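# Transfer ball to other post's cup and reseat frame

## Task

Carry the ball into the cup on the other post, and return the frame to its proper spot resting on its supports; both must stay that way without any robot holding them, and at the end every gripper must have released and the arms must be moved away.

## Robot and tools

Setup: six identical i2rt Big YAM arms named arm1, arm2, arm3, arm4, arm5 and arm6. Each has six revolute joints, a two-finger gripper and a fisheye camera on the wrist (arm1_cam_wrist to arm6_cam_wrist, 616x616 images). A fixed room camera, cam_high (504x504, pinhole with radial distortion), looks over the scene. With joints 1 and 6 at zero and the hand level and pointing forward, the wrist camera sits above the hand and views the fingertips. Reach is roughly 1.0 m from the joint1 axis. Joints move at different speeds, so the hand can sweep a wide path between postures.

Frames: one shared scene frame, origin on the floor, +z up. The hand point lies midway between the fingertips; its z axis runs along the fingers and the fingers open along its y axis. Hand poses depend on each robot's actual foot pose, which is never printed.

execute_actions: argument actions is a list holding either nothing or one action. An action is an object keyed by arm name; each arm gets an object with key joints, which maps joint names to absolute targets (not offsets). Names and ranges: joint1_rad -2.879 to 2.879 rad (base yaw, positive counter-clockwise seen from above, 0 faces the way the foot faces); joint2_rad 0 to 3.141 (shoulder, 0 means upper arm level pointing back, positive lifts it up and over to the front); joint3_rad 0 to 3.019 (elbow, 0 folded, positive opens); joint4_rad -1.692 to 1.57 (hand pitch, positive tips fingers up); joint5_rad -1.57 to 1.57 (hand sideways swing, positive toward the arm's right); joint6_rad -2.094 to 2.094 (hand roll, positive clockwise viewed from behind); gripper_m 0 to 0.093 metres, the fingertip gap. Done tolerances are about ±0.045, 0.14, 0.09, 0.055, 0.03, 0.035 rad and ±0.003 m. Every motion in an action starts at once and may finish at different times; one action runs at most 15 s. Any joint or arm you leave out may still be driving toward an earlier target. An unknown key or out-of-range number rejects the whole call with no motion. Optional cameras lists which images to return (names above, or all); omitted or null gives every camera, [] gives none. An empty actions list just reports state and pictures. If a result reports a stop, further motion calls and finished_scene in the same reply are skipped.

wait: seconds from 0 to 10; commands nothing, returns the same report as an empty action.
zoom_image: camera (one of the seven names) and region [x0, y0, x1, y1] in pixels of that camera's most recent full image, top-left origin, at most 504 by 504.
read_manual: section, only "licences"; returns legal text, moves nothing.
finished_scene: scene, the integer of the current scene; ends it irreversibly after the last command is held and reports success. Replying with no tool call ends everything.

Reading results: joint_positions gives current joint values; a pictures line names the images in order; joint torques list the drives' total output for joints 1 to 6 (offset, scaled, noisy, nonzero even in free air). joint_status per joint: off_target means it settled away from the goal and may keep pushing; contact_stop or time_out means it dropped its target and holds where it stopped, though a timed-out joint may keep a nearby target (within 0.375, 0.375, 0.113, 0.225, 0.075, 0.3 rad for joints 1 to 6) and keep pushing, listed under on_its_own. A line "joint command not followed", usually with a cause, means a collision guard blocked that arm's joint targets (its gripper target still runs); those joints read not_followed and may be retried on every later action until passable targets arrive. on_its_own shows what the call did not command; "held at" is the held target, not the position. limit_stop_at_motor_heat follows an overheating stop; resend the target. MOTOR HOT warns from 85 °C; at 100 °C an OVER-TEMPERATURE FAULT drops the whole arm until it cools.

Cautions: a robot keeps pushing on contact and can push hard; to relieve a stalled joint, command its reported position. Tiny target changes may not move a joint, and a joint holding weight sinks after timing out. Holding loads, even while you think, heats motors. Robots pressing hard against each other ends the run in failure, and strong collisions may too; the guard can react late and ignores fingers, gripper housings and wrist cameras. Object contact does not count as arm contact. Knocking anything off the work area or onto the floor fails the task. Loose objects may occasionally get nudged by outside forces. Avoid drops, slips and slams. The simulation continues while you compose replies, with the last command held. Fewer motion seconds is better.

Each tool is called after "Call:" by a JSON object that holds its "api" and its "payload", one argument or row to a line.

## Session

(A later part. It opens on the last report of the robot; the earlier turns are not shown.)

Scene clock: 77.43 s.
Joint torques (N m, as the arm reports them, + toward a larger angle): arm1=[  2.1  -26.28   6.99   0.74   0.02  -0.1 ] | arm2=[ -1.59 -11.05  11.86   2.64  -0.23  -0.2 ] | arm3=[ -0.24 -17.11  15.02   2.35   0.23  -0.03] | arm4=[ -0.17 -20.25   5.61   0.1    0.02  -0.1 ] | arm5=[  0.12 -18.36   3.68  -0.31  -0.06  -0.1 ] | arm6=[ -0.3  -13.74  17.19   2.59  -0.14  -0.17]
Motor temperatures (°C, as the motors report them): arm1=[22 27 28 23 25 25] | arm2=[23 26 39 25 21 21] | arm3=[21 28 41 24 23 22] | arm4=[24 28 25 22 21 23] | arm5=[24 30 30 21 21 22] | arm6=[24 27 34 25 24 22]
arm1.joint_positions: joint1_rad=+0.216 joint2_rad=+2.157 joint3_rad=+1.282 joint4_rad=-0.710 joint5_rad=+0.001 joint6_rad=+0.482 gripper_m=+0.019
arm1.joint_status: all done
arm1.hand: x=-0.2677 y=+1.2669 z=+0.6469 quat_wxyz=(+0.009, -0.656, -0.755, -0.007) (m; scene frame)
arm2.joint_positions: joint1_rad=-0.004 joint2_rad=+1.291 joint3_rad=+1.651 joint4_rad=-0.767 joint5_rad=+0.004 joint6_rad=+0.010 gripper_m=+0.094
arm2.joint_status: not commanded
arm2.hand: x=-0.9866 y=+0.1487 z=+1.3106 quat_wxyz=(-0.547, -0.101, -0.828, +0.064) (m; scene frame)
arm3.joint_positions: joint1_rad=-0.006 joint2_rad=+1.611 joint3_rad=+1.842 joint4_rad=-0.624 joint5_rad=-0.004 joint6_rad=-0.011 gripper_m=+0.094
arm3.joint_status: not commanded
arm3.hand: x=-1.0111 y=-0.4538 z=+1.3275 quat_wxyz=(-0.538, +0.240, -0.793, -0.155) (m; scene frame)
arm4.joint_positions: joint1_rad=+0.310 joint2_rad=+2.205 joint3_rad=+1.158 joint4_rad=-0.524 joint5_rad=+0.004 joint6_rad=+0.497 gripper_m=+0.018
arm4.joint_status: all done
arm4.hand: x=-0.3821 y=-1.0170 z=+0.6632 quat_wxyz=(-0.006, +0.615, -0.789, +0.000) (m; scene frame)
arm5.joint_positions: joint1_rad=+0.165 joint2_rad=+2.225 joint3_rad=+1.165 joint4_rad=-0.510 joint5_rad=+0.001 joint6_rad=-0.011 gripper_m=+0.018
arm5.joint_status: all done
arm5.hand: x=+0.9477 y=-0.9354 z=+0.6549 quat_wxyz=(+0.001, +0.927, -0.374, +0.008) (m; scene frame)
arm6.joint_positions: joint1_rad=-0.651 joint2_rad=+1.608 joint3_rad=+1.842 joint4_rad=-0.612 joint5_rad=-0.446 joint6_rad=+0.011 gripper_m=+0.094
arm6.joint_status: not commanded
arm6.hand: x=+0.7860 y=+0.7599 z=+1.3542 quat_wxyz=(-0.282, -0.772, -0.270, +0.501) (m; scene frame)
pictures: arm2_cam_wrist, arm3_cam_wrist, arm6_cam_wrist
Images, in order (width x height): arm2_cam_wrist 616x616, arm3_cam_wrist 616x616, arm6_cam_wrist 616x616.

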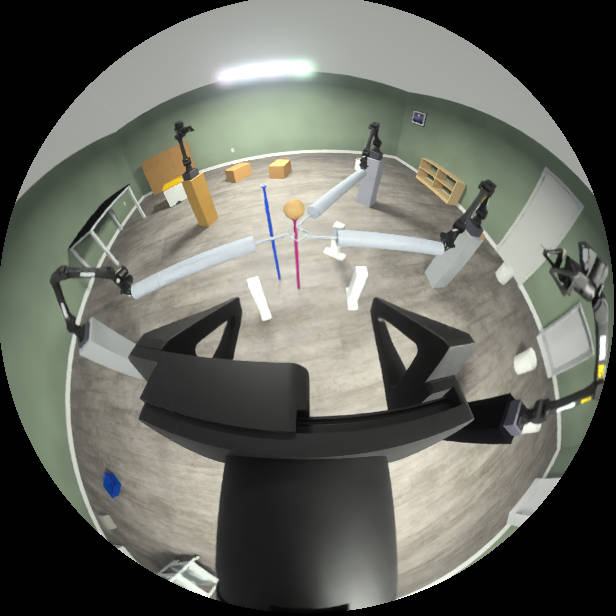

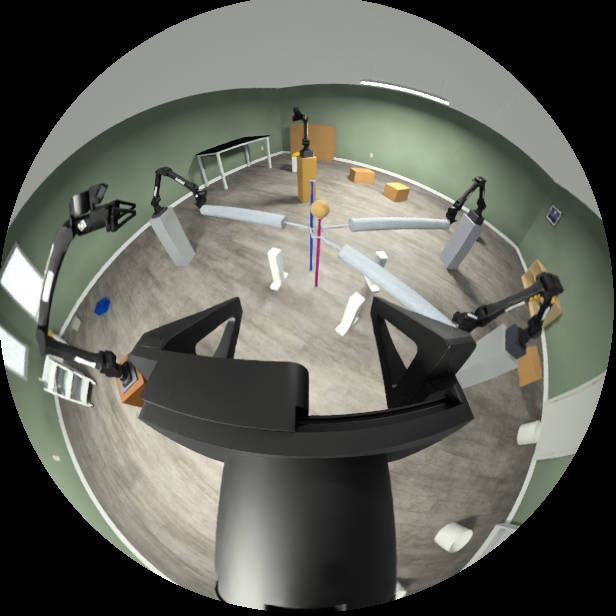

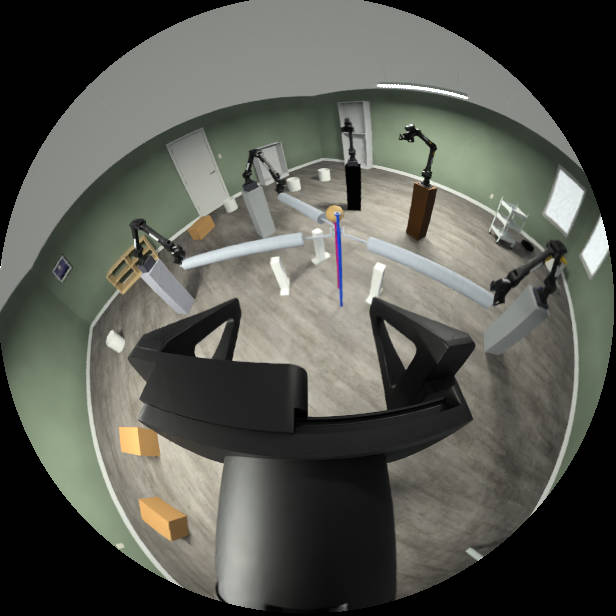

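Call:
{"api": "execute_actions", "payload": {
  "actions": [
    {"arm1":{"joints":{"joint1_rad":0.219,"joint2_rad":2.03,"joint3_rad":1.35,"joint4_rad":-0.826,"joint6_rad":0.485}},"arm4":{"joints":{"joint1_rad":0.295,"joint2_rad":2.047,"joint3_rad":1.133,"joint4_rad":-0.647,"joint6_rad":0.47}},"arm5":{"joints":{"joint1_rad":0.14,"joint2_rad":2.055,"joint3_rad":1.12,"joint4_rad":-0.618,"joint6_rad":-0.025}}}
  ],
  "cameras": ["arm2_cam_wrist","arm6_cam_wrist","arm3_cam_wrist"]
}}

Call:
{"api": "zoom_image", "payload": {
  "camera": "arm2_cam_wrist",
  "region": [250,180,350,280]
}}

Call:
{"api": "zoom_image", "payload": {
  "camera": "arm6_cam_wrist",
  "region": [300,190,380,270]
}}

Call:
{"api": "zoom_image", "payload": {
  "camera": "arm3_cam_wrist",
  "region": [280,190,360,270]
}}

Scene clock: 87.00 s.
Joint torques (N m, as the arm reports them, + toward a larger angle): arm1=[  1.94 -26.05   8.7    0.46   0.15  -0.08] | arm2=[ -1.64 -11.46  11.82   2.7   -0.22  -0.19] | arm3=[ -0.26 -17.15  15.02   2.34   0.22  -0.03] | arm4=[ -0.19 -20.06   6.09   0.01  -0.02  -0.11] | arm5=[ -0.45 -17.72   4.28  -0.25  -0.06  -0.06] | arm6=[ -0.19 -14.32  17.12   2.37  -0.15  -0.11]
Motor temperatures (°C, as the motors report them): arm1=[22 26 29 23 25 25] | arm2=[23 26 39 25 21 21] | arm3=[21 28 42 24 23 22] | arm4=[24 28 25 22 21 23] | arm5=[24 30 30 21 21 22] | arm6=[24 28 35 25 24 22]
arm1.joint_positions: joint1_rad=+0.216 joint2_rad=+2.073 joint3_rad=+1.311 joint4_rad=-0.823 joint5_rad=-0.002 joint6_rad=+0.482 gripper_m=+0.019
arm1.joint_status: all done
arm1.hand: x=-0.2633 y=+1.2611 z=+0.6974 quat_wxyz=(+0.009, -0.656, -0.755, -0.009) (m; scene frame)
arm2.joint_positions: joint1_rad=-0.004 joint2_rad=+1.291 joint3_rad=+1.651 joint4_rad=-0.767 joint5_rad=+0.004 joint6_rad=+0.010 gripper_m=+0.094
arm2.joint_status: not commanded
arm2.hand: x=-0.9866 y=+0.1487 z=+1.3106 quat_wxyz=(-0.547, -0.101, -0.828, +0.064) (m; scene frame)
arm3.joint_positions: joint1_rad=-0.006 joint2_rad=+1.611 joint3_rad=+1.842 joint4_rad=-0.624 joint5_rad=-0.004 joint6_rad=-0.011 gripper_m=+0.094
arm3.joint_status: not commanded
arm3.hand: x=-1.0111 y=-0.4538 z=+1.3275 quat_wxyz=(-0.538, +0.240, -0.793, -0.155) (m; scene frame)
arm4.joint_positions: joint1_rad=+0.290 joint2_rad=+2.071 joint3_rad=+1.125 joint4_rad=-0.636 joint5_rad=+0.004 joint6_rad=+0.482 gripper_m=+0.018
arm4.joint_status: all done
arm4.hand: x=-0.3707 y=-1.0232 z=+0.7190 quat_wxyz=(-0.003, +0.613, -0.790, +0.005) (m; scene frame)
arm5.joint_positions: joint1_rad=+0.150 joint2_rad=+2.079 joint3_rad=+1.117 joint4_rad=-0.609 joint5_rad=+0.001 joint6_rad=-0.023 gripper_m=+0.018
arm5.joint_status: all done
arm5.hand: x=+0.9584 y=-0.9361 z=+0.7137 quat_wxyz=(+0.001, +0.927, -0.375, +0.008) (m; scene frame)
arm6.joint_positions: joint1_rad=-0.651 joint2_rad=+1.608 joint3_rad=+1.842 joint4_rad=-0.612 joint5_rad=-0.446 joint6_rad=+0.011 gripper_m=+0.094
arm6.joint_status: not commanded
arm6.hand: x=+0.7860 y=+0.7599 z=+1.3542 quat_wxyz=(-0.282, -0.772, -0.270, +0.501) (m; scene frame)
pictures: arm2_cam_wrist, arm3_cam_wrist, arm6_cam_wrist
Images, in order (width x height): arm2_cam_wrist 616x616, arm3_cam_wrist 616x616, arm6_cam_wrist 616x616.

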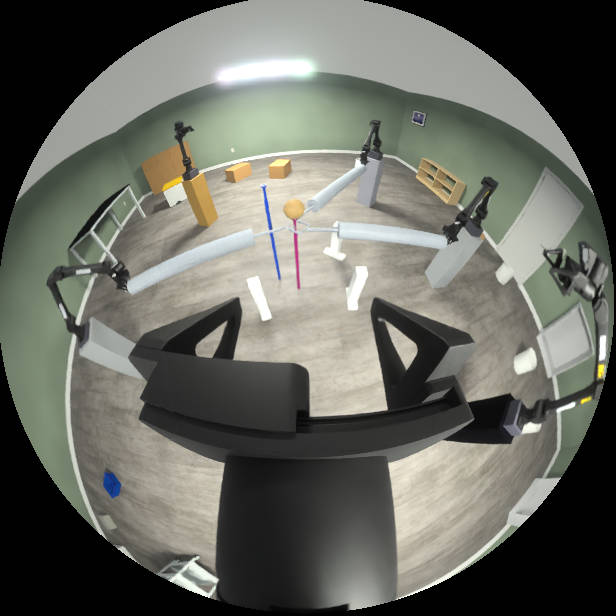

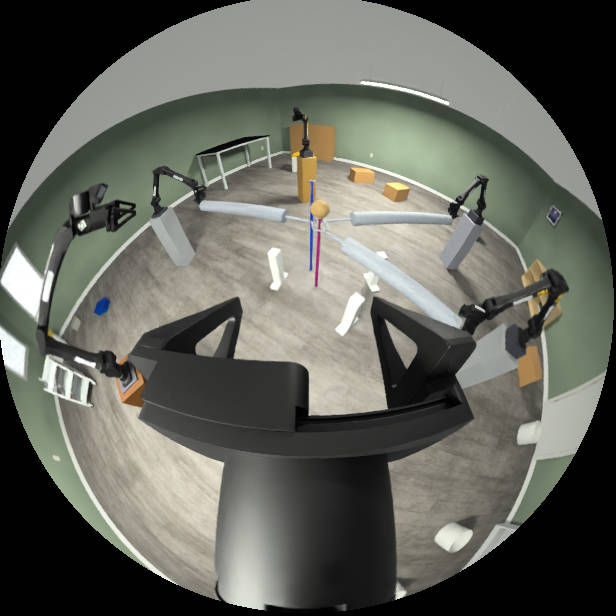

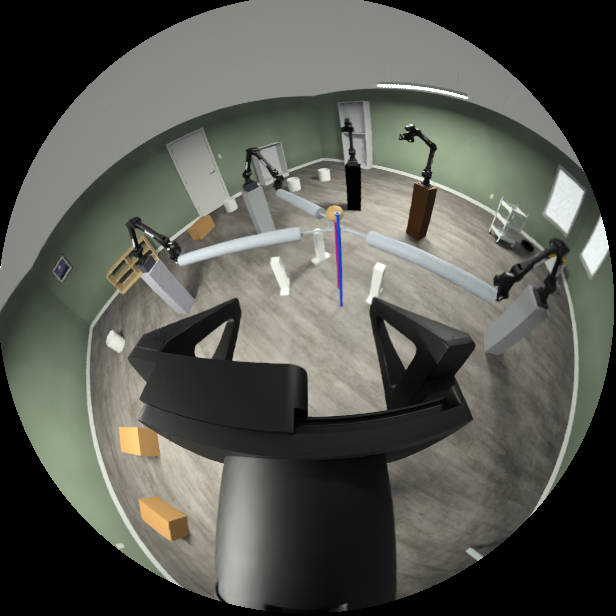

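Region (250, 180, 350, 280) of arm2_cam_wrist's 616x616 image, scaled by 5.040, with more detail than that image has.

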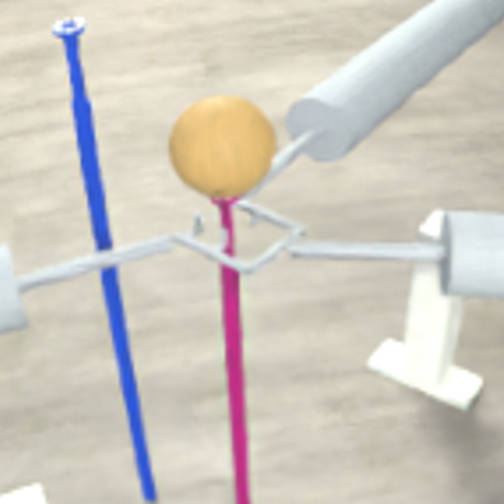

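Region (300, 190, 380, 270) of arm6_cam_wrist's 616x616 image, scaled by 6.300, with more detail than that image has.

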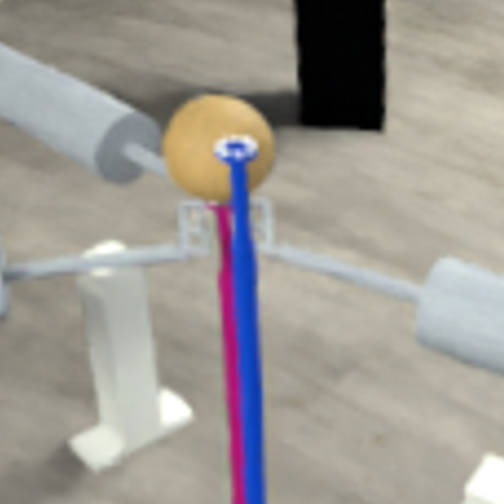

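Region (280, 190, 360, 270) of arm3_cam_wrist's 616x616 image, scaled by 6.300, with more detail than that image has.

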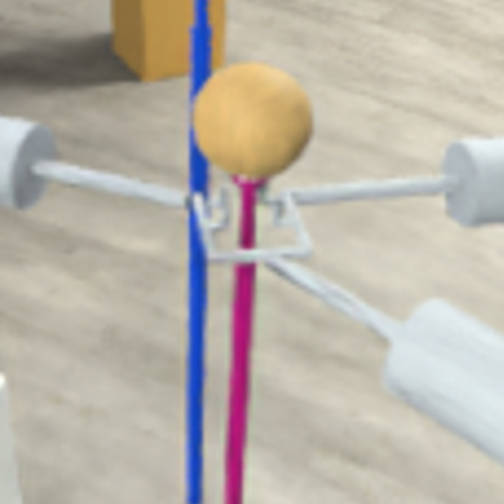

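Call:
{"api": "execute_actions", "payload": {
  "actions": [
    {"arm1":{"joints":{"joint2_rad":1.905,"joint3_rad":1.395,"joint4_rad":-0.98}},"arm4":{"joints":{"joint2_rad":1.895,"joint3_rad":1.16,"joint4_rad":-0.803}},"arm5":{"joints":{"joint2_rad":1.905,"joint3_rad":1.145,"joint4_rad":-0.775}}}
  ],
  "cameras": ["arm2_cam_wrist"]
}}

Call:
{"api": "zoom_image", "payload": {
  "camera": "arm2_cam_wrist",
  "region": [240,150,350,260]
}}

Scene clock: 91.57 s.
Joint torques (N m, as the arm reports them, + toward a larger angle): arm1=[  2.4  -25.95  10.5   -0.13  -0.17  -0.09] | arm2=[ -1.39 -11.32  11.81   2.7   -0.25  -0.18] | arm3=[ -0.22 -17.09  15.02   2.35   0.23  -0.03] | arm4=[ -0.08 -19.31   8.95  -0.37  -0.08  -0.1 ] | arm5=[ -1.14 -15.97   6.79  -0.52  -0.15  -0.01] | arm6=[ -1.12 -14.11  17.22   2.61  -0.11  -0.17]
Motor temperatures (°C, as the motors report them): arm1=[22 27 29 23 25 25] | arm2=[23 27 40 25 21 21] | arm3=[21 28 42 24 23 22] | arm4=[24 28 25 22 21 23] | arm5=[24 30 30 21 21 22] | arm6=[24 28 35 25 24 22]
arm1.joint_positions: joint1_rad=+0.216 joint2_rad=+1.948 joint3_rad=+1.337 joint4_rad=-0.963 joint5_rad=+0.004 joint6_rad=+0.482 gripper_m=+0.019
arm1.joint_status: all done
arm1.hand: x=-0.2646 y=+1.2597 z=+0.7696 quat_wxyz=(+0.005, -0.656, -0.755, -0.005) (m; scene frame)
arm2.joint_positions: joint1_rad=-0.004 joint2_rad=+1.291 joint3_rad=+1.651 joint4_rad=-0.767 joint5_rad=+0.004 joint6_rad=+0.010 gripper_m=+0.094
arm2.joint_status: not commanded
arm2.hand: x=-0.9866 y=+0.1487 z=+1.3106 quat_wxyz=(-0.547, -0.101, -0.828, +0.064) (m; scene frame)
arm3.joint_positions: joint1_rad=-0.006 joint2_rad=+1.611 joint3_rad=+1.842 joint4_rad=-0.624 joint5_rad=-0.004 joint6_rad=-0.011 gripper_m=+0.094
arm3.joint_status: not commanded
arm3.hand: x=-1.0111 y=-0.4538 z=+1.3275 quat_wxyz=(-0.538, +0.240, -0.793, -0.155) (m; scene frame)
arm4.joint_positions: joint1_rad=+0.288 joint2_rad=+1.920 joint3_rad=+1.125 joint4_rad=-0.783 joint5_rad=+0.005 joint6_rad=+0.482 gripper_m=+0.018
arm4.joint_status: all done
arm4.hand: x=-0.3695 y=-1.0262 z=+0.7890 quat_wxyz=(-0.005, +0.612, -0.791, +0.004) (m; scene frame)
arm5.joint_positions: joint1_rad=+0.149 joint2_rad=+1.923 joint3_rad=+1.117 joint4_rad=-0.759 joint5_rad=+0.003 joint6_rad=-0.024 gripper_m=+0.018
arm5.joint_status: all done
arm5.hand: x=+0.9592 y=-0.9359 z=+0.7858 quat_wxyz=(-0.001, +0.927, -0.375, +0.005) (m; scene frame)
arm6.joint_positions: joint1_rad=-0.651 joint2_rad=+1.608 joint3_rad=+1.842 joint4_rad=-0.612 joint5_rad=-0.446 joint6_rad=+0.011 gripper_m=+0.094
arm6.joint_status: not commanded
arm6.hand: x=+0.7860 y=+0.7599 z=+1.3542 quat_wxyz=(-0.282, -0.772, -0.270, +0.501) (m; scene frame)
pictures: arm2_cam_wrist
Images, in order (width x height): arm2_cam_wrist 616x616.

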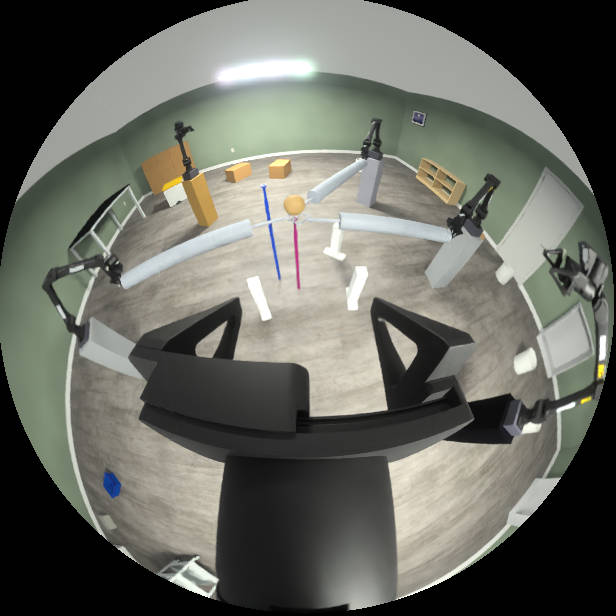

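Region (240, 150, 350, 260) of arm2_cam_wrist's 616x616 image, scaled by 4.582, with more detail than that image has.

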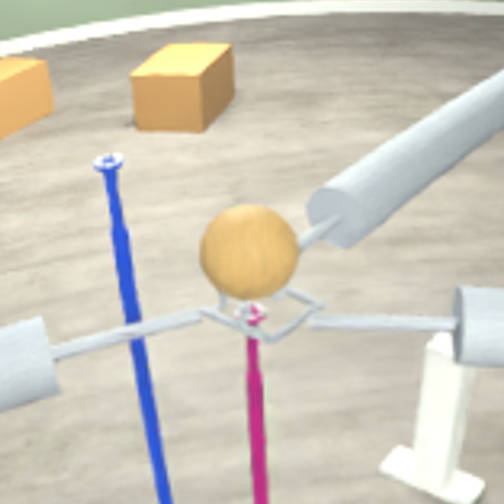

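Call:
{"api": "execute_actions", "payload": {
  "actions": [
    {"arm1":{"joints":{"joint2_rad":1.795,"joint3_rad":1.50,"joint4_rad":-1.195}},"arm4":{"joints":{"joint2_rad":1.745,"joint3_rad":1.24,"joint4_rad":-1.025}},"arm5":{"joints":{"joint2_rad":1.756,"joint3_rad":1.22,"joint4_rad":-0.997}}}
  ],
  "cameras": []
}}

Call:
{"api": "execute_actions", "payload": {
  "actions": [
    {"arm1":{"joints":{"joint2_rad":1.73,"joint3_rad":1.655,"joint4_rad":-1.412}},"arm4":{"joints":{"joint2_rad":1.64,"joint3_rad":1.36,"joint4_rad":-1.25}},"arm5":{"joints":{"joint2_rad":1.646,"joint3_rad":1.338,"joint4_rad":-1.222}}}
  ],
  "cameras": ["arm2_cam_wrist","cam_high","arm6_cam_wrist"]
}}

Call:
{"api": "zoom_image", "payload": {
  "camera": "arm2_cam_wrist",
  "region": [240,140,350,250]
}}

Scene clock: 97.47 s.
Joint torques (N m, as the arm reports them, + toward a larger angle): arm1=[  2.56 -24.68  12.04  -0.57  -0.2   -0.08] | arm2=[ -1.5  -10.76  11.87   2.5   -0.21  -0.19] | arm3=[ -0.24 -17.11  15.03   2.34   0.22  -0.03] | arm4=[  0.07 -18.32  11.68  -0.57  -0.15  -0.1 ] | arm5=[  0.14 -15.25   9.39  -0.87  -0.06  -0.08] | arm6=[  0.26 -14.45  17.15   2.18  -0.16  -0.18]
Motor temperatures (°C, as the motors report them): arm1=[22 27 31 23 25 25] | arm2=[23 27 40 25 21 21] | arm3=[21 28 42 24 23 22] | arm4=[24 28 26 22 21 23] | arm5=[24 30 31 21 21 22] | arm6=[24 28 35 25 24 22]
arm1.joint_positions: joint1_rad=+0.216 joint2_rad=+1.840 joint3_rad=+1.432 joint4_rad=-1.169 joint5_rad=+0.006 joint6_rad=+0.482 gripper_m=+0.019
arm1.joint_status: all done
arm1.hand: x=-0.2645 y=+1.2574 z=+0.8577 quat_wxyz=(+0.006, -0.656, -0.755, -0.004) (m; scene frame)
arm2.joint_positions: joint1_rad=-0.004 joint2_rad=+1.291 joint3_rad=+1.651 joint4_rad=-0.767 joint5_rad=+0.004 joint6_rad=+0.010 gripper_m=+0.094
arm2.joint_status: not commanded
arm2.hand: x=-0.9866 y=+0.1487 z=+1.3106 quat_wxyz=(-0.547, -0.101, -0.828, +0.064) (m; scene frame)
arm3.joint_positions: joint1_rad=-0.006 joint2_rad=+1.611 joint3_rad=+1.842 joint4_rad=-0.624 joint5_rad=-0.004 joint6_rad=-0.011 gripper_m=+0.094
arm3.joint_status: not commanded
arm3.hand: x=-1.0111 y=-0.4538 z=+1.3275 quat_wxyz=(-0.538, +0.240, -0.793, -0.155) (m; scene frame)
arm4.joint_positions: joint1_rad=+0.288 joint2_rad=+1.769 joint3_rad=+1.182 joint4_rad=-1.000 joint5_rad=+0.007 joint6_rad=+0.481 gripper_m=+0.018
arm4.joint_status: all done
arm4.hand: x=-0.3689 y=-1.0301 z=+0.8757 quat_wxyz=(-0.004, +0.613, -0.790, +0.008) (m; scene frame)
arm5.joint_positions: joint1_rad=+0.149 joint2_rad=+1.770 joint3_rad=+1.174 joint4_rad=-0.973 joint5_rad=+0.002 joint6_rad=-0.025 gripper_m=+0.018
arm5.joint_status: all done
arm5.hand: x=+0.9597 y=-0.9371 z=+0.8725 quat_wxyz=(+0.001, +0.927, -0.375, +0.007) (m; scene frame)
arm6.joint_positions: joint1_rad=-0.651 joint2_rad=+1.608 joint3_rad=+1.842 joint4_rad=-0.612 joint5_rad=-0.446 joint6_rad=+0.011 gripper_m=+0.094
arm6.joint_status: not commanded
arm6.hand: x=+0.7860 y=+0.7599 z=+1.3542 quat_wxyz=(-0.282, -0.772, -0.270, +0.501) (m; scene frame)
pictures: none
No camera images: the call's "cameras" was empty. Leave "cameras" out to get every camera's image.

Scene clock: 98.47 s.
Joint torques (N m, as the arm reports them, + toward a larger angle): arm1=[  2.17 -25.48  12.95  -0.97  -0.01  -0.08] | arm2=[ -1.63 -11.45  11.86   2.62  -0.23  -0.2 ] | arm3=[ -0.27 -17.13  15.01   2.35   0.23  -0.02] | arm4=[ -0.05 -17.91  13.28  -0.74  -0.15  -0.11] | arm5=[ -0.29 -15.63  10.84  -1.15  -0.07  -0.03] | arm6=[ -0.41 -15.18  17.38   2.4   -0.13  -0.21]
Motor temperatures (°C, as the motors report them): arm1=[22 27 31 23 25 25] | arm2=[23 27 40 25 21 21] | arm3=[21 28 42 24 23 22] | arm4=[24 28 26 22 21 23] | arm5=[24 30 31 21 21 22] | arm6=[24 28 35 25 24 22]
arm1.joint_positions: joint1_rad=+0.216 joint2_rad=+1.784 joint3_rad=+1.578 joint4_rad=-1.382 joint5_rad=+0.003 joint6_rad=+0.482 gripper_m=+0.019
arm1.joint_status: all done
arm1.hand: x=-0.2639 y=+1.2559 z=+0.9398 quat_wxyz=(+0.011, -0.656, -0.755, -0.007) (m; scene frame)
arm2.joint_positions: joint1_rad=-0.004 joint2_rad=+1.291 joint3_rad=+1.651 joint4_rad=-0.767 joint5_rad=+0.004 joint6_rad=+0.010 gripper_m=+0.094
arm2.joint_status: not commanded
arm2.hand: x=-0.9866 y=+0.1487 z=+1.3106 quat_wxyz=(-0.547, -0.101, -0.828, +0.064) (m; scene frame)
arm3.joint_positions: joint1_rad=-0.006 joint2_rad=+1.611 joint3_rad=+1.842 joint4_rad=-0.624 joint5_rad=-0.004 joint6_rad=-0.011 gripper_m=+0.094
arm3.joint_status: not commanded
arm3.hand: x=-1.0111 y=-0.4538 z=+1.3275 quat_wxyz=(-0.538, +0.240, -0.793, -0.155) (m; scene frame)
arm4.joint_positions: joint1_rad=+0.288 joint2_rad=+1.666 joint3_rad=+1.293 joint4_rad=-1.222 joint5_rad=+0.007 joint6_rad=+0.481 gripper_m=+0.018
arm4.joint_status: all done
arm4.hand: x=-0.3688 y=-1.0327 z=+0.9603 quat_wxyz=(-0.002, +0.613, -0.790, +0.012) (m; scene frame)
arm5.joint_positions: joint1_rad=+0.149 joint2_rad=+1.665 joint3_rad=+1.284 joint4_rad=-1.196 joint5_rad=+0.001 joint6_rad=-0.025 gripper_m=+0.018
arm5.joint_status: all done
arm5.hand: x=+0.9598 y=-0.9377 z=+0.9576 quat_wxyz=(+0.003, +0.927, -0.375, +0.011) (m; scene frame)
arm6.joint_positions: joint1_rad=-0.651 joint2_rad=+1.608 joint3_rad=+1.842 joint4_rad=-0.612 joint5_rad=-0.446 joint6_rad=+0.011 gripper_m=+0.094
arm6.joint_status: not commanded
arm6.hand: x=+0.7860 y=+0.7599 z=+1.3542 quat_wxyz=(-0.282, -0.772, -0.270, +0.501) (m; scene frame)
pictures: arm2_cam_wrist, arm6_cam_wrist, cam_high
Images, in order (width x height): arm2_cam_wrist 616x616, arm6_cam_wrist 616x616, cam_high 504x504.

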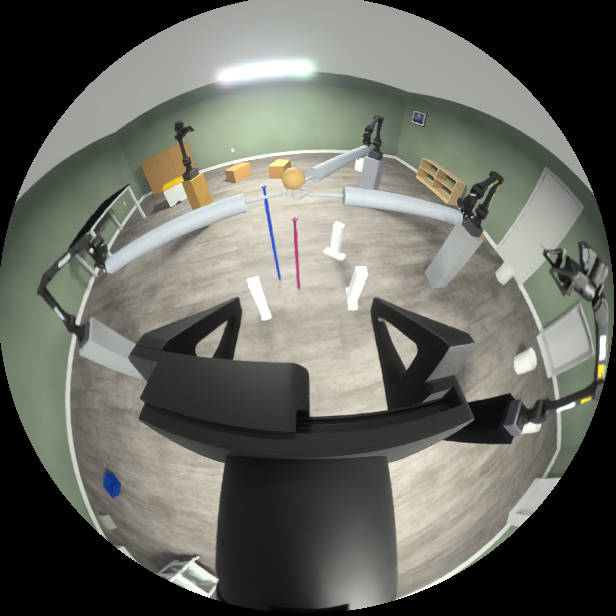

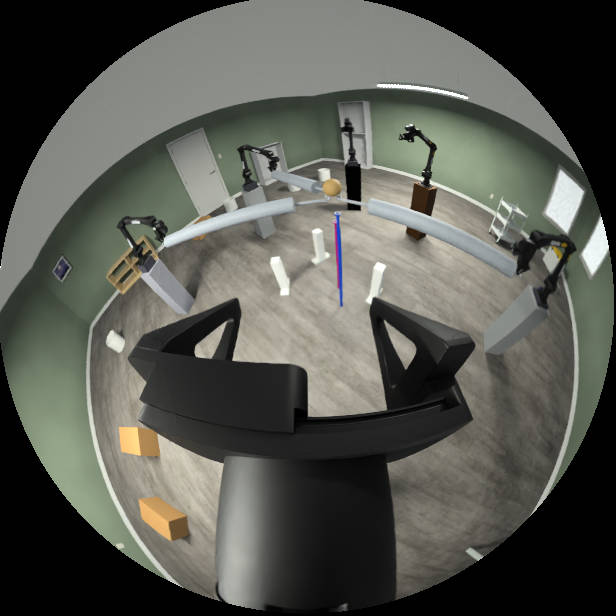

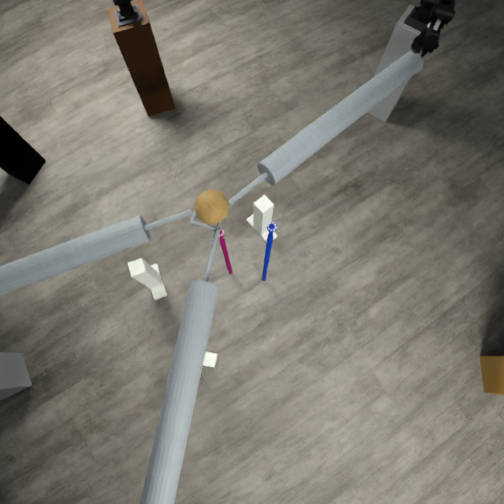

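Region (240, 140, 350, 250) of arm2_cam_wrist's 616x616 image, scaled by 4.582, with more detail than that image has.

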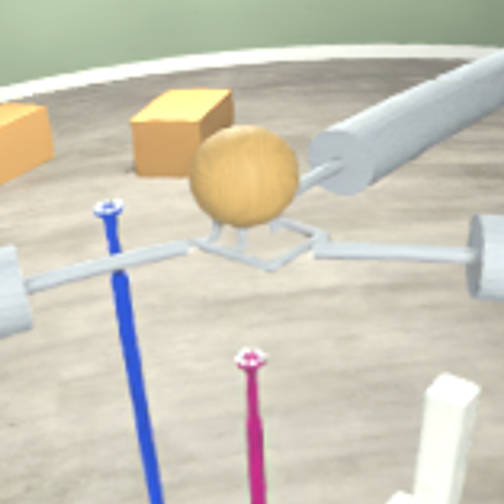

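Call:
{"api": "execute_actions", "payload": {
  "actions": [
    {"arm1":{"joints":{"joint1_rad":0.412,"joint2_rad":1.685,"joint3_rad":1.695,"joint4_rad":-1.485,"joint6_rad":0.68}},"arm4":{"joints":{"joint1_rad":0.15,"joint2_rad":1.785,"joint3_rad":1.65,"joint4_rad":-1.385,"joint6_rad":0.32}},"arm5":{"joints":{"joint1_rad":-0.062,"joint2_rad":1.665,"joint3_rad":1.455,"joint4_rad":-1.315,"joint6_rad":-0.232}}}
  ],
  "cameras": ["arm2_cam_wrist","cam_high","arm6_cam_wrist"]
}}

Call:
{"api": "zoom_image", "payload": {
  "camera": "arm2_cam_wrist",
  "region": [220,130,330,240]
}}

Call:
{"api": "zoom_image", "payload": {
  "camera": "arm6_cam_wrist",
  "region": [290,160,380,250]
}}

Scene clock: 106.97 s.
Joint torques (N m, as the arm reports them, + toward a larger angle): arm1=[  1.85 -26.65  13.68  -0.77   0.    -0.23] | arm2=[ -1.18 -11.07  11.78   2.64  -0.24  -0.21] | arm3=[ -0.26 -17.12  15.02   2.34   0.23  -0.03] | arm4=[  0.48 -23.29  14.05  -0.44  -0.42  -0.06] | arm5=[  0.26 -15.83  11.21  -0.79   0.09   0.  ] | arm6=[  0.01 -14.26  17.08   2.35  -0.15  -0.16]
Motor temperatures (°C, as the motors report them): arm1=[22 27 33 23 25 25] | arm2=[23 27 40 25 21 21] | arm3=[21 28 42 24 23 22] | arm4=[24 28 29 22 21 23] | arm5=[24 30 33 21 21 22] | arm6=[24 28 35 25 24 22]
arm1.joint_positions: joint1_rad=+0.415 joint2_rad=+1.758 joint3_rad=+1.612 joint4_rad=-1.462 joint5_rad=+0.001 joint6_rad=+0.688 gripper_m=+0.019
arm1.joint_status: all done
arm1.hand: x=-0.1911 y=+1.3333 z=+0.9671 quat_wxyz=(+0.022, -0.658, -0.752, -0.006) (m; scene frame)
arm2.joint_positions: joint1_rad=-0.004 joint2_rad=+1.291 joint3_rad=+1.651 joint4_rad=-0.767 joint5_rad=+0.004 joint6_rad=+0.010 gripper_m=+0.094
arm2.joint_status: not commanded
arm2.hand: x=-0.9866 y=+0.1487 z=+1.3106 quat_wxyz=(-0.547, -0.101, -0.828, +0.064) (m; scene frame)
arm3.joint_positions: joint1_rad=-0.006 joint2_rad=+1.611 joint3_rad=+1.842 joint4_rad=-0.624 joint5_rad=-0.004 joint6_rad=-0.011 gripper_m=+0.094
arm3.joint_status: not commanded
arm3.hand: x=-1.0111 y=-0.4538 z=+1.3275 quat_wxyz=(-0.538, +0.240, -0.793, -0.155) (m; scene frame)
arm4.joint_positions: joint1_rad=+0.136 joint2_rad=+1.834 joint3_rad=+1.575 joint4_rad=-1.365 joint5_rad=+0.012 joint6_rad=+0.326 gripper_m=+0.018
arm4.joint_status: all done
arm4.hand: x=-0.3016 y=-0.9551 z=+0.9808 quat_wxyz=(+0.005, +0.614, -0.789, +0.024) (m; scene frame)
arm5.joint_positions: joint1_rad=-0.057 joint2_rad=+1.683 joint3_rad=+1.395 joint4_rad=-1.296 joint5_rad=-0.002 joint6_rad=-0.236 gripper_m=+0.018
arm5.joint_status: all done
arm5.hand: x=+1.0264 y=-0.8626 z=+0.9899 quat_wxyz=(+0.007, +0.928, -0.372, +0.012) (m; scene frame)
arm6.joint_positions: joint1_rad=-0.651 joint2_rad=+1.608 joint3_rad=+1.842 joint4_rad=-0.612 joint5_rad=-0.446 joint6_rad=+0.011 gripper_m=+0.094
arm6.joint_status: not commanded
arm6.hand: x=+0.7860 y=+0.7599 z=+1.3542 quat_wxyz=(-0.282, -0.772, -0.270, +0.501) (m; scene frame)
pictures: arm2_cam_wrist, arm6_cam_wrist, cam_high
Images, in order (width x height): arm2_cam_wrist 616x616, arm6_cam_wrist 616x616, cam_high 504x504.

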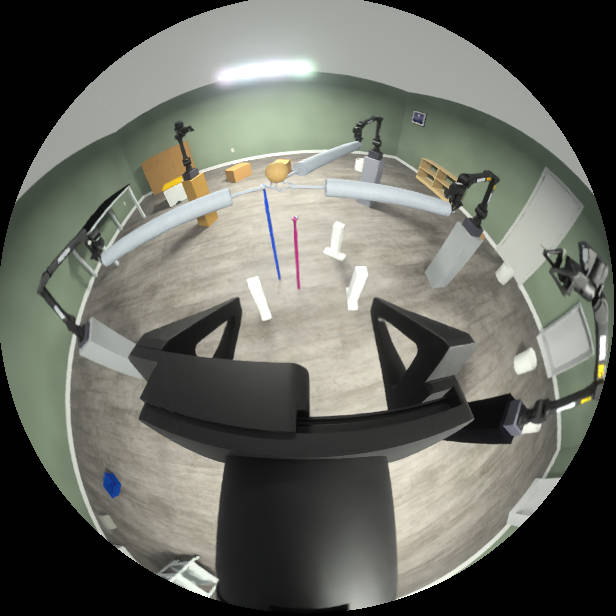

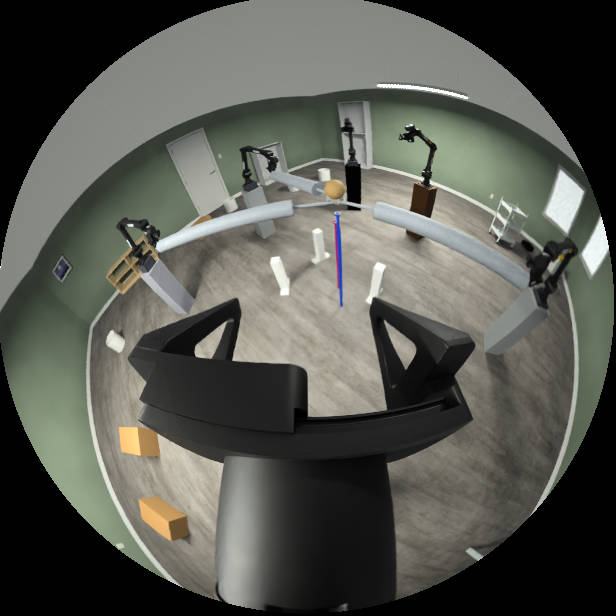

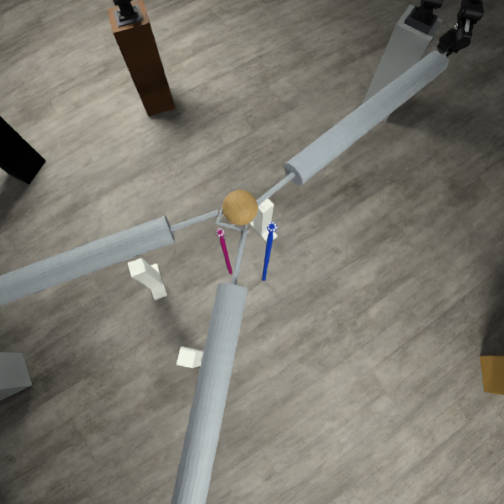

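Region (220, 130, 330, 240) of arm2_cam_wrist's 616x616 image, scaled by 4.582, with more detail than that image has.

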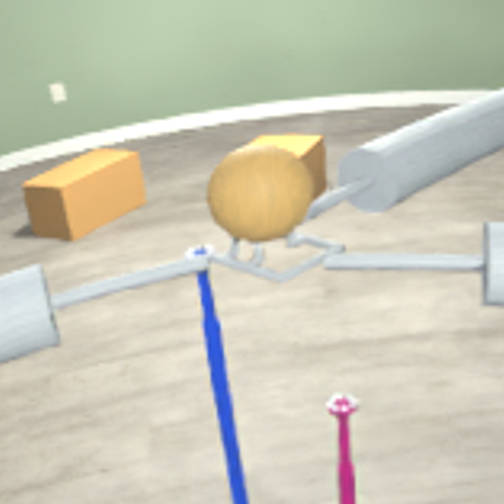

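Region (290, 160, 380, 250) of arm6_cam_wrist's 616x616 image, scaled by 5.600, with more detail than that image has.

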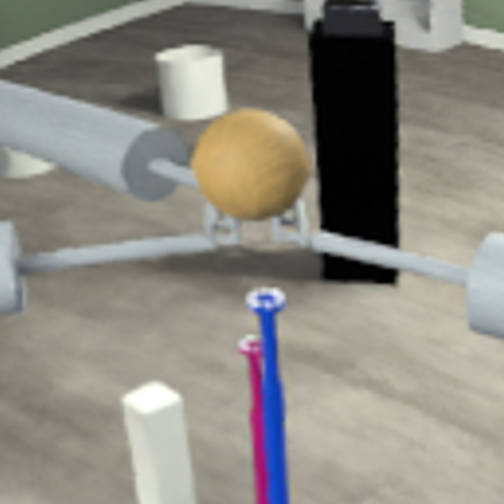

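Call:
{"api": "execute_actions", "payload": {
  "actions": [
    {"arm1":{"joints":{"joint1_rad":0.628,"joint2_rad":1.735,"joint3_rad":1.76,"joint4_rad":-1.47,"joint6_rad":0.892}},"arm4":{"joints":{"joint1_rad":0.012,"joint2_rad":1.985,"joint3_rad":1.985,"joint4_rad":-1.475,"joint6_rad":0.176}},"arm5":{"joints":{"joint1_rad":-0.288,"joint2_rad":1.755,"joint3_rad":1.57,"joint4_rad":-1.315,"joint6_rad":-0.45}}}
  ],
  "cameras": ["arm2_cam_wrist","arm3_cam_wrist","arm6_cam_wrist"]
}}

Call:
{"api": "zoom_image", "payload": {
  "camera": "arm2_cam_wrist",
  "region": [220,130,330,240]
}}

Call:
{"api": "zoom_image", "payload": {
  "camera": "arm6_cam_wrist",
  "region": [290,160,380,250]
}}

Call:
{"api": "zoom_image", "payload": {
  "camera": "arm3_cam_wrist",
  "region": [270,140,360,230]
}}

Scene clock: 115.83 s.
Joint torques (N m, as the arm reports them, + toward a larger angle): arm1=[  1.75 -26.37  14.05   0.47   0.01  -0.23] | arm2=[ -1.73 -10.97  11.81   2.67  -0.19  -0.19] | arm3=[ -0.28 -17.13  15.02   2.33   0.23  -0.03] | arm4=[  0.75 -27.98  15.52  -0.47  -0.62  -0.05] | arm5=[ -0.66 -18.67  11.19  -0.08   0.05  -0.02] | arm6=[ -0.61 -14.21  17.21   2.55  -0.14  -0.24]
Motor temperatures (°C, as the motors report them): arm1=[22 27 35 23 25 25] | arm2=[23 27 40 25 21 21] | arm3=[21 28 43 24 23 22] | arm4=[24 29 31 22 22 23] | arm5=[24 30 35 21 21 22] | arm6=[24 28 36 25 24 22]
arm1.joint_positions: joint1_rad=+0.634 joint2_rad=+1.792 joint3_rad=+1.672 joint4_rad=-1.467 joint5_rad=+0.001 joint6_rad=+0.900 gripper_m=+0.019
arm1.joint_status: all done
arm1.hand: x=-0.1063 y=+1.4161 z=+0.9734 quat_wxyz=(+0.011, -0.656, -0.754, -0.004) (m; scene frame)
arm2.joint_positions: joint1_rad=-0.004 joint2_rad=+1.291 joint3_rad=+1.651 joint4_rad=-0.767 joint5_rad=+0.004 joint6_rad=+0.010 gripper_m=+0.094
arm2.joint_status: not commanded
arm2.hand: x=-0.9866 y=+0.1487 z=+1.3106 quat_wxyz=(-0.547, -0.101, -0.828, +0.064) (m; scene frame)
arm3.joint_positions: joint1_rad=-0.006 joint2_rad=+1.611 joint3_rad=+1.842 joint4_rad=-0.624 joint5_rad=-0.004 joint6_rad=-0.011 gripper_m=+0.094
arm3.joint_status: not commanded
arm3.hand: x=-1.0111 y=-0.4538 z=+1.3275 quat_wxyz=(-0.538, +0.240, -0.793, -0.155) (m; scene frame)
arm4.joint_positions: joint1_rad=-0.009 joint2_rad=+2.047 joint3_rad=+1.892 joint4_rad=-1.452 joint5_rad=+0.016 joint6_rad=+0.183 gripper_m=+0.018
arm4.joint_status: joint3_rad time_out (moved +0.318 of +0.410); the others done
arm4.on_its_own: joint3_rad reads +1.892 and still pushes toward +1.985 since a time_out
arm4.hand: x=-0.2168 y=-0.8732 z=+0.9776 quat_wxyz=(+0.002, +0.613, -0.790, +0.018) (m; scene frame)
arm5.joint_positions: joint1_rad=-0.277 joint2_rad=+1.789 joint3_rad=+1.512 joint4_rad=-1.313 joint5_rad=-0.002 joint6_rad=-0.455 gripper_m=+0.018
arm5.joint_status: all done
arm5.hand: x=+1.1109 y=-0.7784 z=+0.9800 quat_wxyz=(+0.010, +0.928, -0.373, +0.013) (m; scene frame)
arm6.joint_positions: joint1_rad=-0.651 joint2_rad=+1.608 joint3_rad=+1.842 joint4_rad=-0.612 joint5_rad=-0.446 joint6_rad=+0.011 gripper_m=+0.094
arm6.joint_status: not commanded
arm6.hand: x=+0.7860 y=+0.7599 z=+1.3542 quat_wxyz=(-0.282, -0.772, -0.270, +0.501) (m; scene frame)
pictures: arm2_cam_wrist, arm3_cam_wrist, arm6_cam_wrist
Images, in order (width x height): arm2_cam_wrist 616x616, arm3_cam_wrist 616x616, arm6_cam_wrist 616x616.

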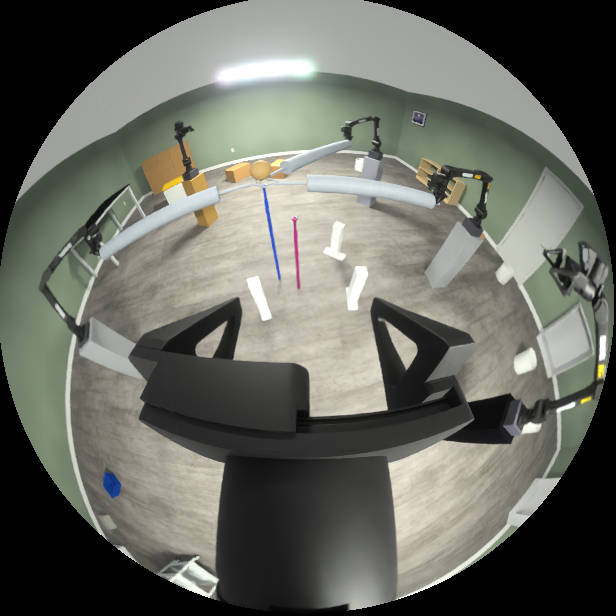

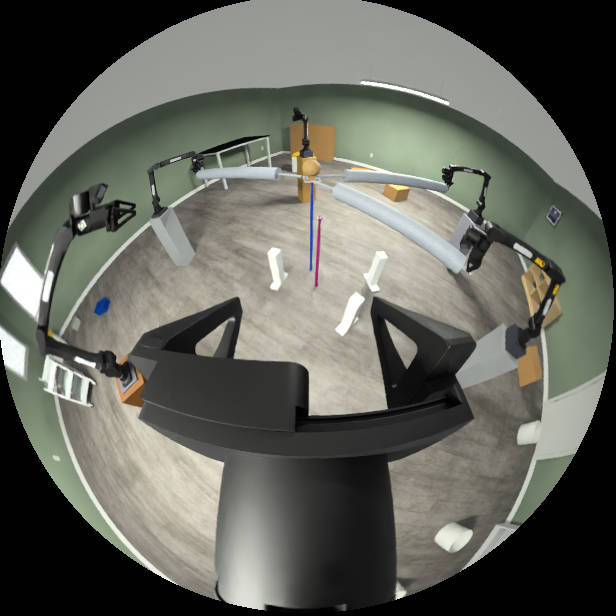

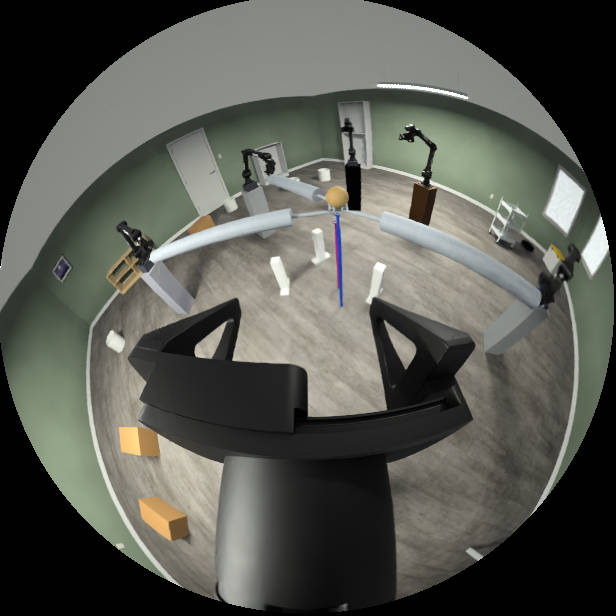

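Region (220, 130, 330, 240) of arm2_cam_wrist's 616x616 image, scaled by 4.582, with more detail than that image has.

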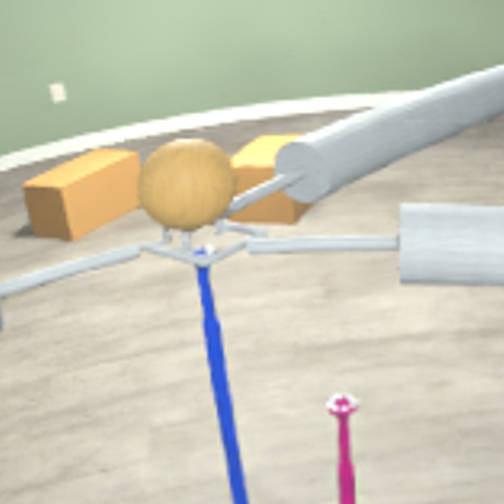

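Region (290, 160, 380, 250) of arm6_cam_wrist's 616x616 image, scaled by 5.600, with more detail than that image has.

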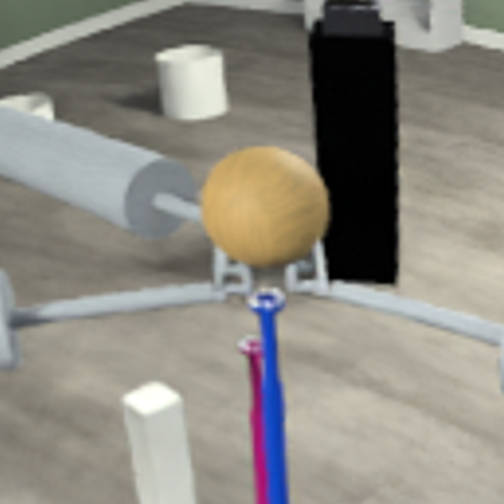

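Region (270, 140, 360, 230) of arm3_cam_wrist's 616x616 image, scaled by 5.600, with more detail than that image has.

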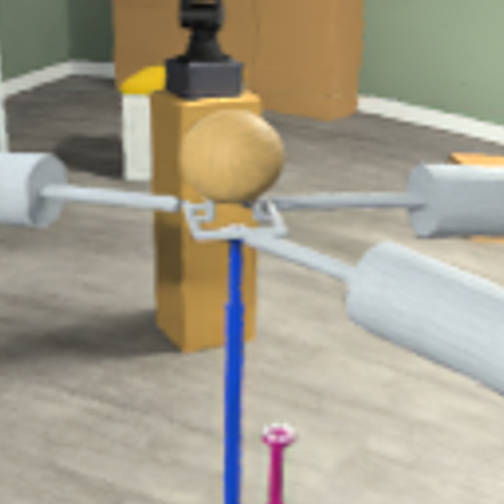

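Call:
{"api": "execute_actions", "payload": {
  "actions": [
    {"arm1":{"joints":{"joint1_rad":0.61,"joint2_rad":1.77,"joint3_rad":1.665,"joint4_rad":-1.36,"joint6_rad":0.88}},"arm4":{"joints":{"joint2_rad":1.975,"joint3_rad":1.855,"joint4_rad":-1.345}},"arm5":{"joints":{"joint2_rad":1.765,"joint3_rad":1.455,"joint4_rad":-1.195}}}
  ],
  "cameras": ["arm2_cam_wrist","arm3_cam_wrist","arm6_cam_wrist"]
}}

Call:
{"api": "zoom_image", "payload": {
  "camera": "arm2_cam_wrist",
  "region": [220,130,330,240]
}}

Call:
{"api": "zoom_image", "payload": {
  "camera": "arm6_cam_wrist",
  "region": [290,160,380,250]
}}

Call:
{"api": "zoom_image", "payload": {
  "camera": "arm3_cam_wrist",
  "region": [270,140,360,230]
}}

Scene clock: 122.67 s.
Joint torques (N m, as the arm reports them, + toward a larger angle): arm1=[  0.06 -26.66  11.14   1.97   0.32  -0.39] | arm2=[ -1.57 -11.43  11.87   2.58  -0.2   -0.19] | arm3=[ -0.23 -17.13  15.02   2.33   0.22  -0.03] | arm4=[  0.79 -27.93  11.18   1.43  -0.54  -0.07] | arm5=[ -0.16 -17.57   7.84   0.93   0.35   0.  ] | arm6=[ -0.15 -15.03  17.26   2.34  -0.17  -0.13]
Motor temperatures (°C, as the motors report them): arm1=[22 27 36 23 25 25] | arm2=[23 27 41 25 21 21] | arm3=[21 28 43 25 23 22] | arm4=[24 30 33 22 22 23] | arm5=[24 30 35 21 21 22] | arm6=[24 28 36 25 24 22]
arm1.joint_positions: joint1_rad=+0.628 joint2_rad=+1.834 joint3_rad=+1.614 joint4_rad=-1.388 joint5_rad=-0.006 joint6_rad=+0.900 gripper_m=+0.019
arm1.joint_status: all done
arm1.hand: x=-0.1041 y=+1.4134 z=+0.9298 quat_wxyz=(+0.021, -0.658, -0.753, -0.006) (m; scene frame)
arm2.joint_positions: joint1_rad=-0.004 joint2_rad=+1.291 joint3_rad=+1.651 joint4_rad=-0.767 joint5_rad=+0.004 joint6_rad=+0.010 gripper_m=+0.094
arm2.joint_status: not commanded
arm2.hand: x=-0.9866 y=+0.1487 z=+1.3106 quat_wxyz=(-0.547, -0.101, -0.828, +0.064) (m; scene frame)
arm3.joint_positions: joint1_rad=-0.006 joint2_rad=+1.611 joint3_rad=+1.842 joint4_rad=-0.624 joint5_rad=-0.004 joint6_rad=-0.011 gripper_m=+0.094
arm3.joint_status: not commanded
arm3.hand: x=-1.0111 y=-0.4538 z=+1.3275 quat_wxyz=(-0.538, +0.240, -0.793, -0.155) (m; scene frame)
arm4.joint_positions: joint1_rad=-0.010 joint2_rad=+2.038 joint3_rad=+1.822 joint4_rad=-1.368 joint5_rad=+0.014 joint6_rad=+0.183 gripper_m=+0.018
arm4.joint_status: all done
arm4.hand: x=-0.2169 y=-0.8745 z=+0.9565 quat_wxyz=(-0.005, +0.613, -0.790, +0.009) (m; scene frame)
arm5.joint_positions: joint1_rad=-0.277 joint2_rad=+1.789 joint3_rad=+1.439 joint4_rad=-1.218 joint5_rad=-0.008 joint6_rad=-0.454 gripper_m=+0.018
arm5.joint_status: all done
arm5.hand: x=+1.1115 y=-0.7822 z=+0.9534 quat_wxyz=(+0.004, +0.928, -0.373, +0.004) (m; scene frame)
arm6.joint_positions: joint1_rad=-0.651 joint2_rad=+1.608 joint3_rad=+1.842 joint4_rad=-0.612 joint5_rad=-0.446 joint6_rad=+0.011 gripper_m=+0.094
arm6.joint_status: not commanded
arm6.hand: x=+0.7860 y=+0.7599 z=+1.3542 quat_wxyz=(-0.282, -0.772, -0.270, +0.501) (m; scene frame)
pictures: arm2_cam_wrist, arm3_cam_wrist, arm6_cam_wrist
Images, in order (width x height): arm2_cam_wrist 616x616, arm3_cam_wrist 616x616, arm6_cam_wrist 616x616.

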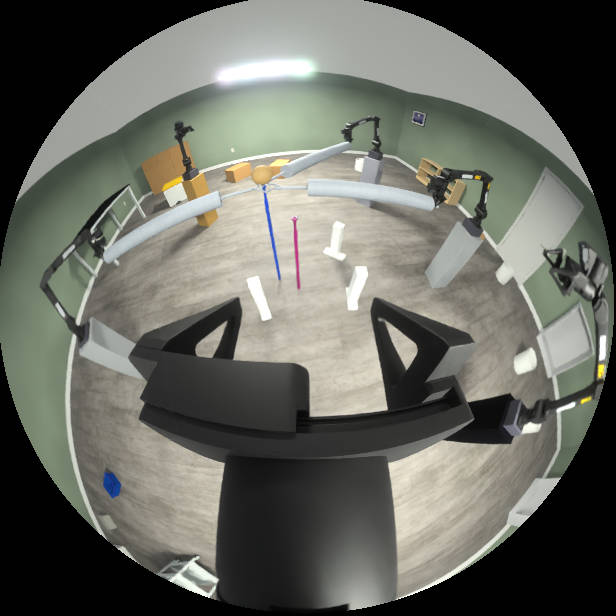

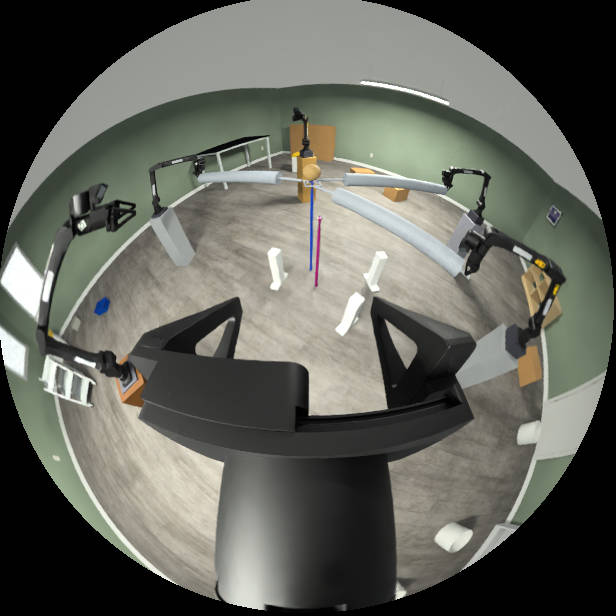

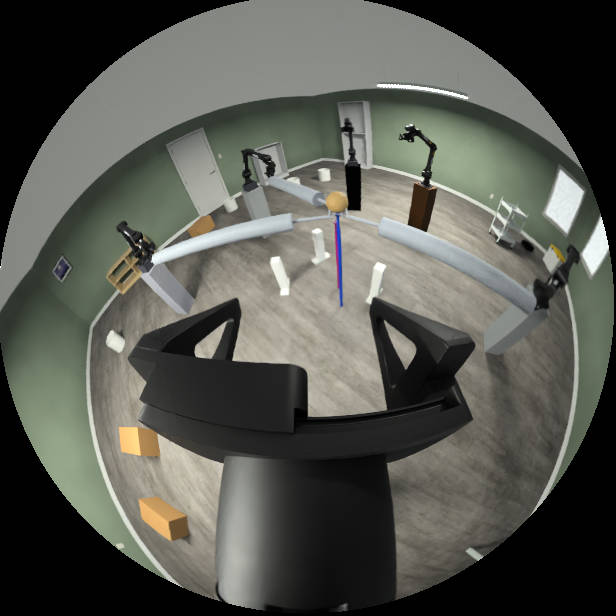

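Region (220, 130, 330, 240) of arm2_cam_wrist's 616x616 image, scaled by 4.582, with more detail than that image has.

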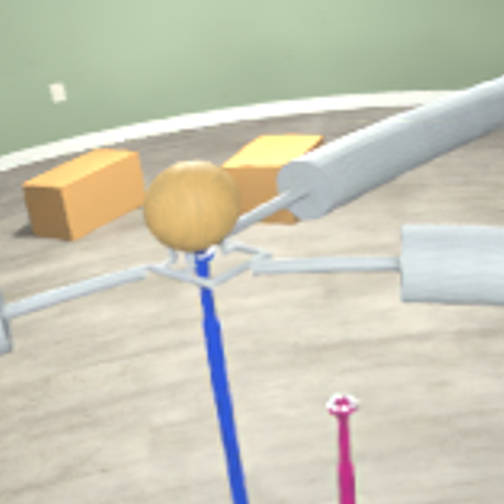

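Region (290, 160, 380, 250) of arm6_cam_wrist's 616x616 image, scaled by 5.600, with more detail than that image has.

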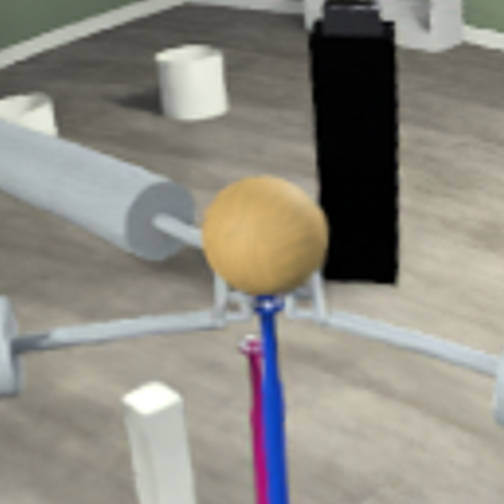

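Region (270, 140, 360, 230) of arm3_cam_wrist's 616x616 image, scaled by 5.600, with more detail than that image has.

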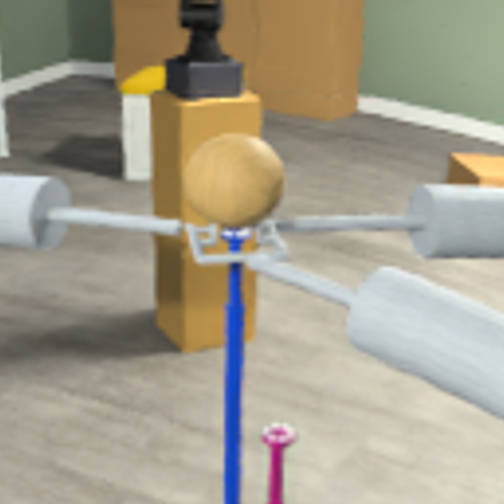

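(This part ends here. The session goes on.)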